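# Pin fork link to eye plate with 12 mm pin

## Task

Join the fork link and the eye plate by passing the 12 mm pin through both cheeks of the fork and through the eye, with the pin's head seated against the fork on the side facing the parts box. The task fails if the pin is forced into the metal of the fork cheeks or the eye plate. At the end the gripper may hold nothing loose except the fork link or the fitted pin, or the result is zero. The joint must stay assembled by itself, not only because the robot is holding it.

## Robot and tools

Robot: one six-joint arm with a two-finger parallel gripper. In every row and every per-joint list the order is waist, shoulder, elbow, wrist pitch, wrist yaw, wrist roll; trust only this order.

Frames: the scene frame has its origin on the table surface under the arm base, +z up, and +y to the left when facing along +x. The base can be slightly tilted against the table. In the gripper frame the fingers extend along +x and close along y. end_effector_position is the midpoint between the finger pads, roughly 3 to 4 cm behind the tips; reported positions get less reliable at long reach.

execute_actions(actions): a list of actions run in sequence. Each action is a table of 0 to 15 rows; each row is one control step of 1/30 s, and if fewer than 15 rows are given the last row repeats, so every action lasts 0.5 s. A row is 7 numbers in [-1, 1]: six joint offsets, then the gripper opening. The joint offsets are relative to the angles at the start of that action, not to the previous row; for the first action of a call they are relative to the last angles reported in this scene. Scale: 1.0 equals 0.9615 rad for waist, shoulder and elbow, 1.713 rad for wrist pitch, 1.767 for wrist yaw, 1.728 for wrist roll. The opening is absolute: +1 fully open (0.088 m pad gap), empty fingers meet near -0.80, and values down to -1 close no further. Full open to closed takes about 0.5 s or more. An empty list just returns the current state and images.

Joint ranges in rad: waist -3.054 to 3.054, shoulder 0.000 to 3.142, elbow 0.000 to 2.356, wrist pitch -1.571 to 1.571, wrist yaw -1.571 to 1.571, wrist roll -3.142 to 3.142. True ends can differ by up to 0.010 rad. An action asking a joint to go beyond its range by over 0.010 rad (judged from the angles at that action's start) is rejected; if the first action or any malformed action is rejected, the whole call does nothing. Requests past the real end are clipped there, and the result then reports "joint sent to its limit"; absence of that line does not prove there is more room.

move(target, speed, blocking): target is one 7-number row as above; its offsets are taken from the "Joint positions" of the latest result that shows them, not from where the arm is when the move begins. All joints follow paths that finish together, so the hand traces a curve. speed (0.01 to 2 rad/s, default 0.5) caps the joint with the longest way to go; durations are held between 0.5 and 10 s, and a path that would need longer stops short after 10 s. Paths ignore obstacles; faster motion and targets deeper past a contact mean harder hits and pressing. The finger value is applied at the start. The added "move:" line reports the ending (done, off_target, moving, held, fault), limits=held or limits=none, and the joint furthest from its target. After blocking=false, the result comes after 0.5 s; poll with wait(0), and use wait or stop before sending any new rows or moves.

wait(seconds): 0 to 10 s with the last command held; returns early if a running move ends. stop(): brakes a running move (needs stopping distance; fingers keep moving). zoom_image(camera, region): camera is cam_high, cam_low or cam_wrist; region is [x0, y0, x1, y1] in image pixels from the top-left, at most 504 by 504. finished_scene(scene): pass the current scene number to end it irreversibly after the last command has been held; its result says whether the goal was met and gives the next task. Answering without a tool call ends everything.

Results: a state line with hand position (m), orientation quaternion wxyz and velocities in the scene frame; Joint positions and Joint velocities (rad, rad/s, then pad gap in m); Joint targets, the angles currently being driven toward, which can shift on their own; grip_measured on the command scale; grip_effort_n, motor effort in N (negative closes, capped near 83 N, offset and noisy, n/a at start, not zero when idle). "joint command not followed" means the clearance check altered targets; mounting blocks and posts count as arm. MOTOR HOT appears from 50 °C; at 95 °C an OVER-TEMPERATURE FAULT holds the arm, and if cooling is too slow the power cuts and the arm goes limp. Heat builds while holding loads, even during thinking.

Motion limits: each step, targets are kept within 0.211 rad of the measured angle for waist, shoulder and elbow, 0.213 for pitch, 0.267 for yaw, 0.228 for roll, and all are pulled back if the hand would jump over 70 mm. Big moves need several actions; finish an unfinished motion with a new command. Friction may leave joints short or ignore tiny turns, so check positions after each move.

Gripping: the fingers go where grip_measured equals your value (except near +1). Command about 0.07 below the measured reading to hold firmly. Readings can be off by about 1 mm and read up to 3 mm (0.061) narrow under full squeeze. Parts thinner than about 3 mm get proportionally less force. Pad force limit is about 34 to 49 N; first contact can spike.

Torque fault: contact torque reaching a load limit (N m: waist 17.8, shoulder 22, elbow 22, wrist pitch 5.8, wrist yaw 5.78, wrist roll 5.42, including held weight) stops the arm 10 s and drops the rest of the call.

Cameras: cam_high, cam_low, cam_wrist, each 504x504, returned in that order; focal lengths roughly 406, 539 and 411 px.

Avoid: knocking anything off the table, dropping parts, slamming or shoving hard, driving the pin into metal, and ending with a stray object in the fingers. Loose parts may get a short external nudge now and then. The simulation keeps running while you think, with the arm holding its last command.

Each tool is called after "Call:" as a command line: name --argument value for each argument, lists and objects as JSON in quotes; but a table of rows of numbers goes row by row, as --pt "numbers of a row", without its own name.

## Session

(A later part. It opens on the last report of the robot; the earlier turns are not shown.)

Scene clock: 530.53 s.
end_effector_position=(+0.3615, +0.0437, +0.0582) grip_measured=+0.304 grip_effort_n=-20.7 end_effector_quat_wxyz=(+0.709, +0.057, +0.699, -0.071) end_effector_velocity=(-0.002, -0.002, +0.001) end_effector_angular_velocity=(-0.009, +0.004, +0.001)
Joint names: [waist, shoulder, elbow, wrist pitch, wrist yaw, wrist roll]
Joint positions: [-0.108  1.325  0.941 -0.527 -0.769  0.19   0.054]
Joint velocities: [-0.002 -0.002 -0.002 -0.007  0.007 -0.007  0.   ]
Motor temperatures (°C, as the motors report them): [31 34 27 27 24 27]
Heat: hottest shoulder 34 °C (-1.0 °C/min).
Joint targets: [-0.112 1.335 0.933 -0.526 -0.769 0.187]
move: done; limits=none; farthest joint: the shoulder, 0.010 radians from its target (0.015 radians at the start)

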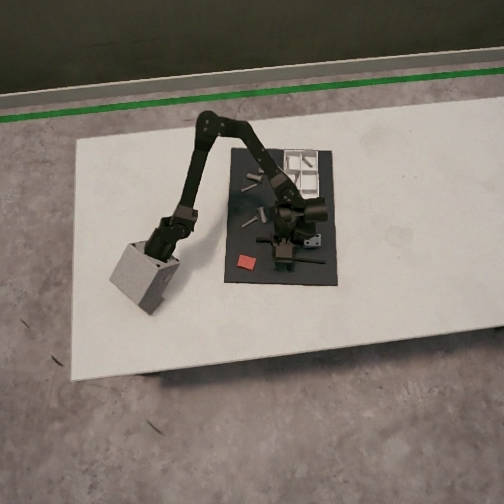

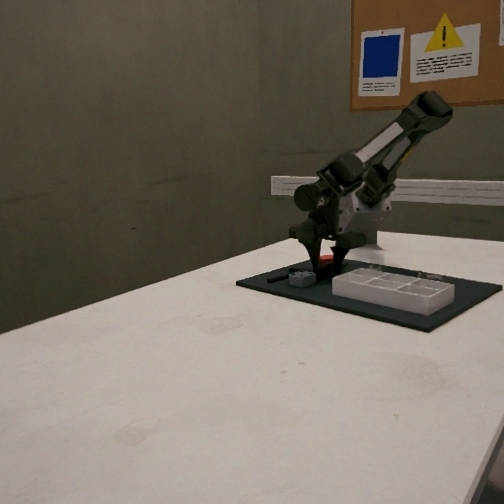

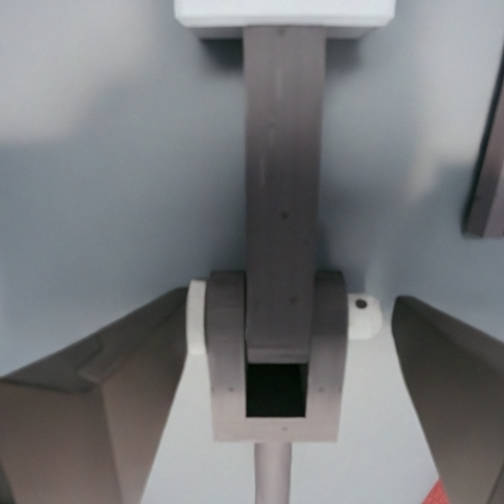

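Call:
move --target '[-0.008,0,-0.008,0,0,0,0.27]' --speed 0.02

Call:
move --target '[0,0,0,0,0,0,0.6]'

Call:
move --target '[-0.144,-0.070,0.091,-0.144,-0.046,-0.082,0.6]'

Scene clock: 533.70 s.
end_effector_position=(+0.3616, +0.0434, +0.0584) grip_measured=+0.274 grip_effort_n=-21.2 end_effector_quat_wxyz=(+0.709, +0.057, +0.699, -0.072) end_effector_velocity=(-0.002, -0.000, +0.002) end_effector_angular_velocity=(+0.003, +0.008, +0.006)
Joint names: [waist, shoulder, elbow, wrist pitch, wrist yaw, wrist roll]
Joint positions: [-0.109  1.325  0.941 -0.527 -0.769  0.19   0.052]
Joint velocities: [-0.007 -0.002  0.002 -0.022 -0.007 -0.022 -0.   ]
Motor temperatures (°C, as the motors report them): [31 34 27 27 24 27]
Heat: hottest shoulder 34 °C (-2.0 °C/min).
Joint targets: [-0.116 1.325 0.934 -0.527 -0.769 0.190]
move: done; limits=none; farthest joint: the elbow, 0.008 radians from its target (0.008 radians at the start)

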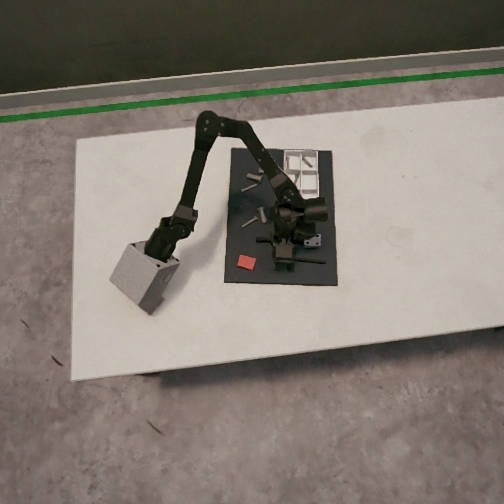

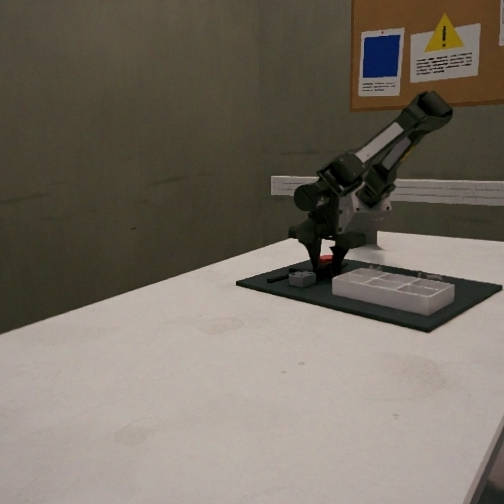

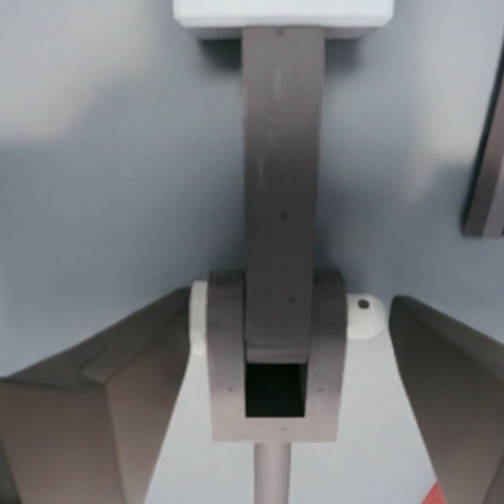

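Scene clock: 534.27 s.
end_effector_position=(+0.3616, +0.0434, +0.0584) grip_measured=+0.595 grip_effort_n=18.4 end_effector_quat_wxyz=(+0.709, +0.057, +0.699, -0.072) end_effector_velocity=(-0.004, -0.003, -0.001) end_effector_angular_velocity=(-0.009, +0.011, -0.006)
Joint names: [waist, shoulder, elbow, wrist pitch, wrist yaw, wrist roll]
Joint positions: [-0.109  1.325  0.941 -0.527 -0.769  0.19   0.068]
Joint velocities: [-0.002  0.002 -0.007 -0.007  0.007 -0.007  0.001]
Motor temperatures (°C, as the motors report them): [31 34 27 27 24 27]
Heat: hottest shoulder 34 °C (-2.0 °C/min).
Joint targets: [-0.109 1.325 0.941 -0.527 -0.769 0.190]
move: done; limits=none; farthest joint: the waist, 0.000 radians from its target (0.000 radians at the start)

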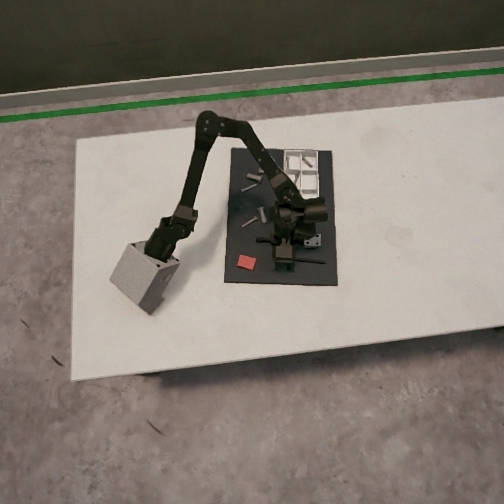

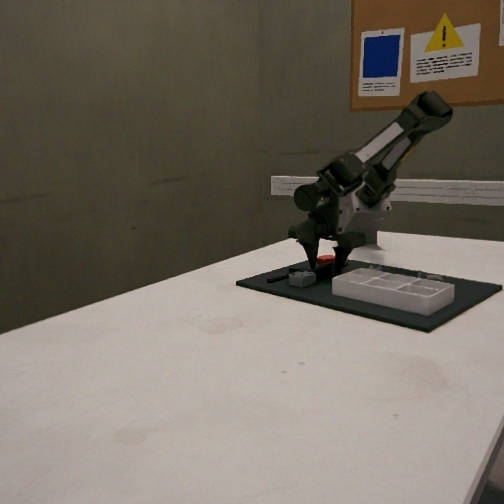

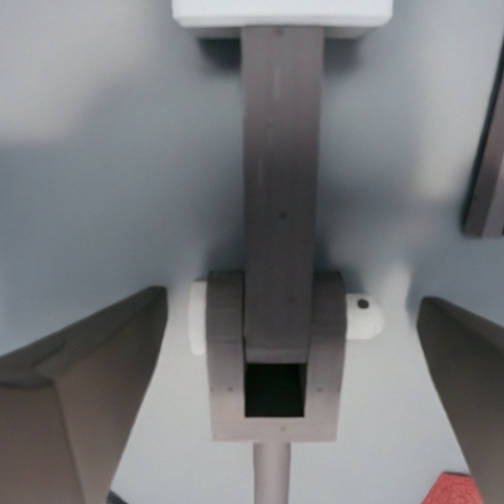

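Scene clock: 535.37 s.
end_effector_position=(+0.3622, +0.0453, +0.1036) grip_measured=+0.596 grip_effort_n=18.4 end_effector_quat_wxyz=(+0.711, +0.062, +0.696, -0.077) end_effector_velocity=(-0.006, +0.002, +0.000) end_effector_angular_velocity=(+0.010, +0.021, -0.022)
Joint names: [waist, shoulder, elbow, wrist pitch, wrist yaw, wrist roll]
Joint positions: [-0.243  1.267  1.021 -0.772 -0.846  0.051  0.068]
Joint velocities: [-0.002 -0.002 -0.002 -0.037 -0.007 -0.007 -0.   ]
Motor temperatures (°C, as the motors report them): [31 34 27 27 24 27]
Heat: hottest shoulder 34 °C (-2.0 °C/min).
Joint targets: [-0.247 1.258 1.029 -0.774 -0.851 0.048]
move: done; limits=none; farthest joint: the shoulder, 0.009 radians from its target (0.068 radians at the start)

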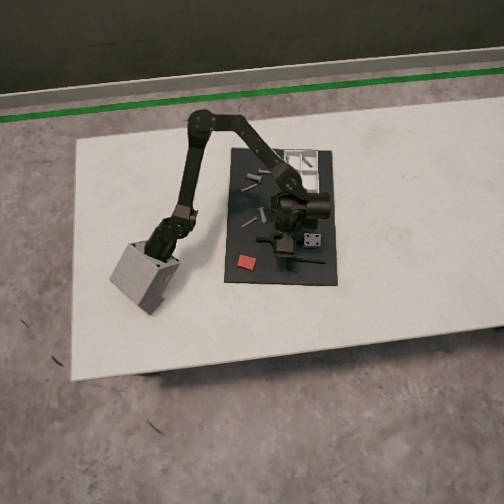

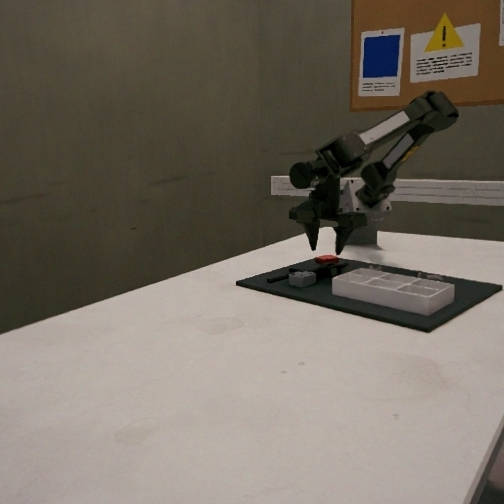

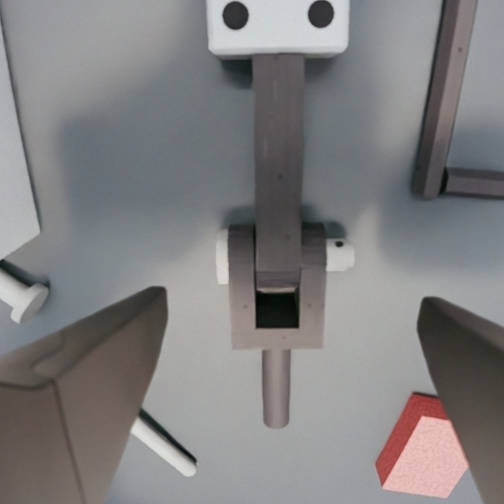

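Call:
finished_scene --scene 1

The scene is finished: the task was done.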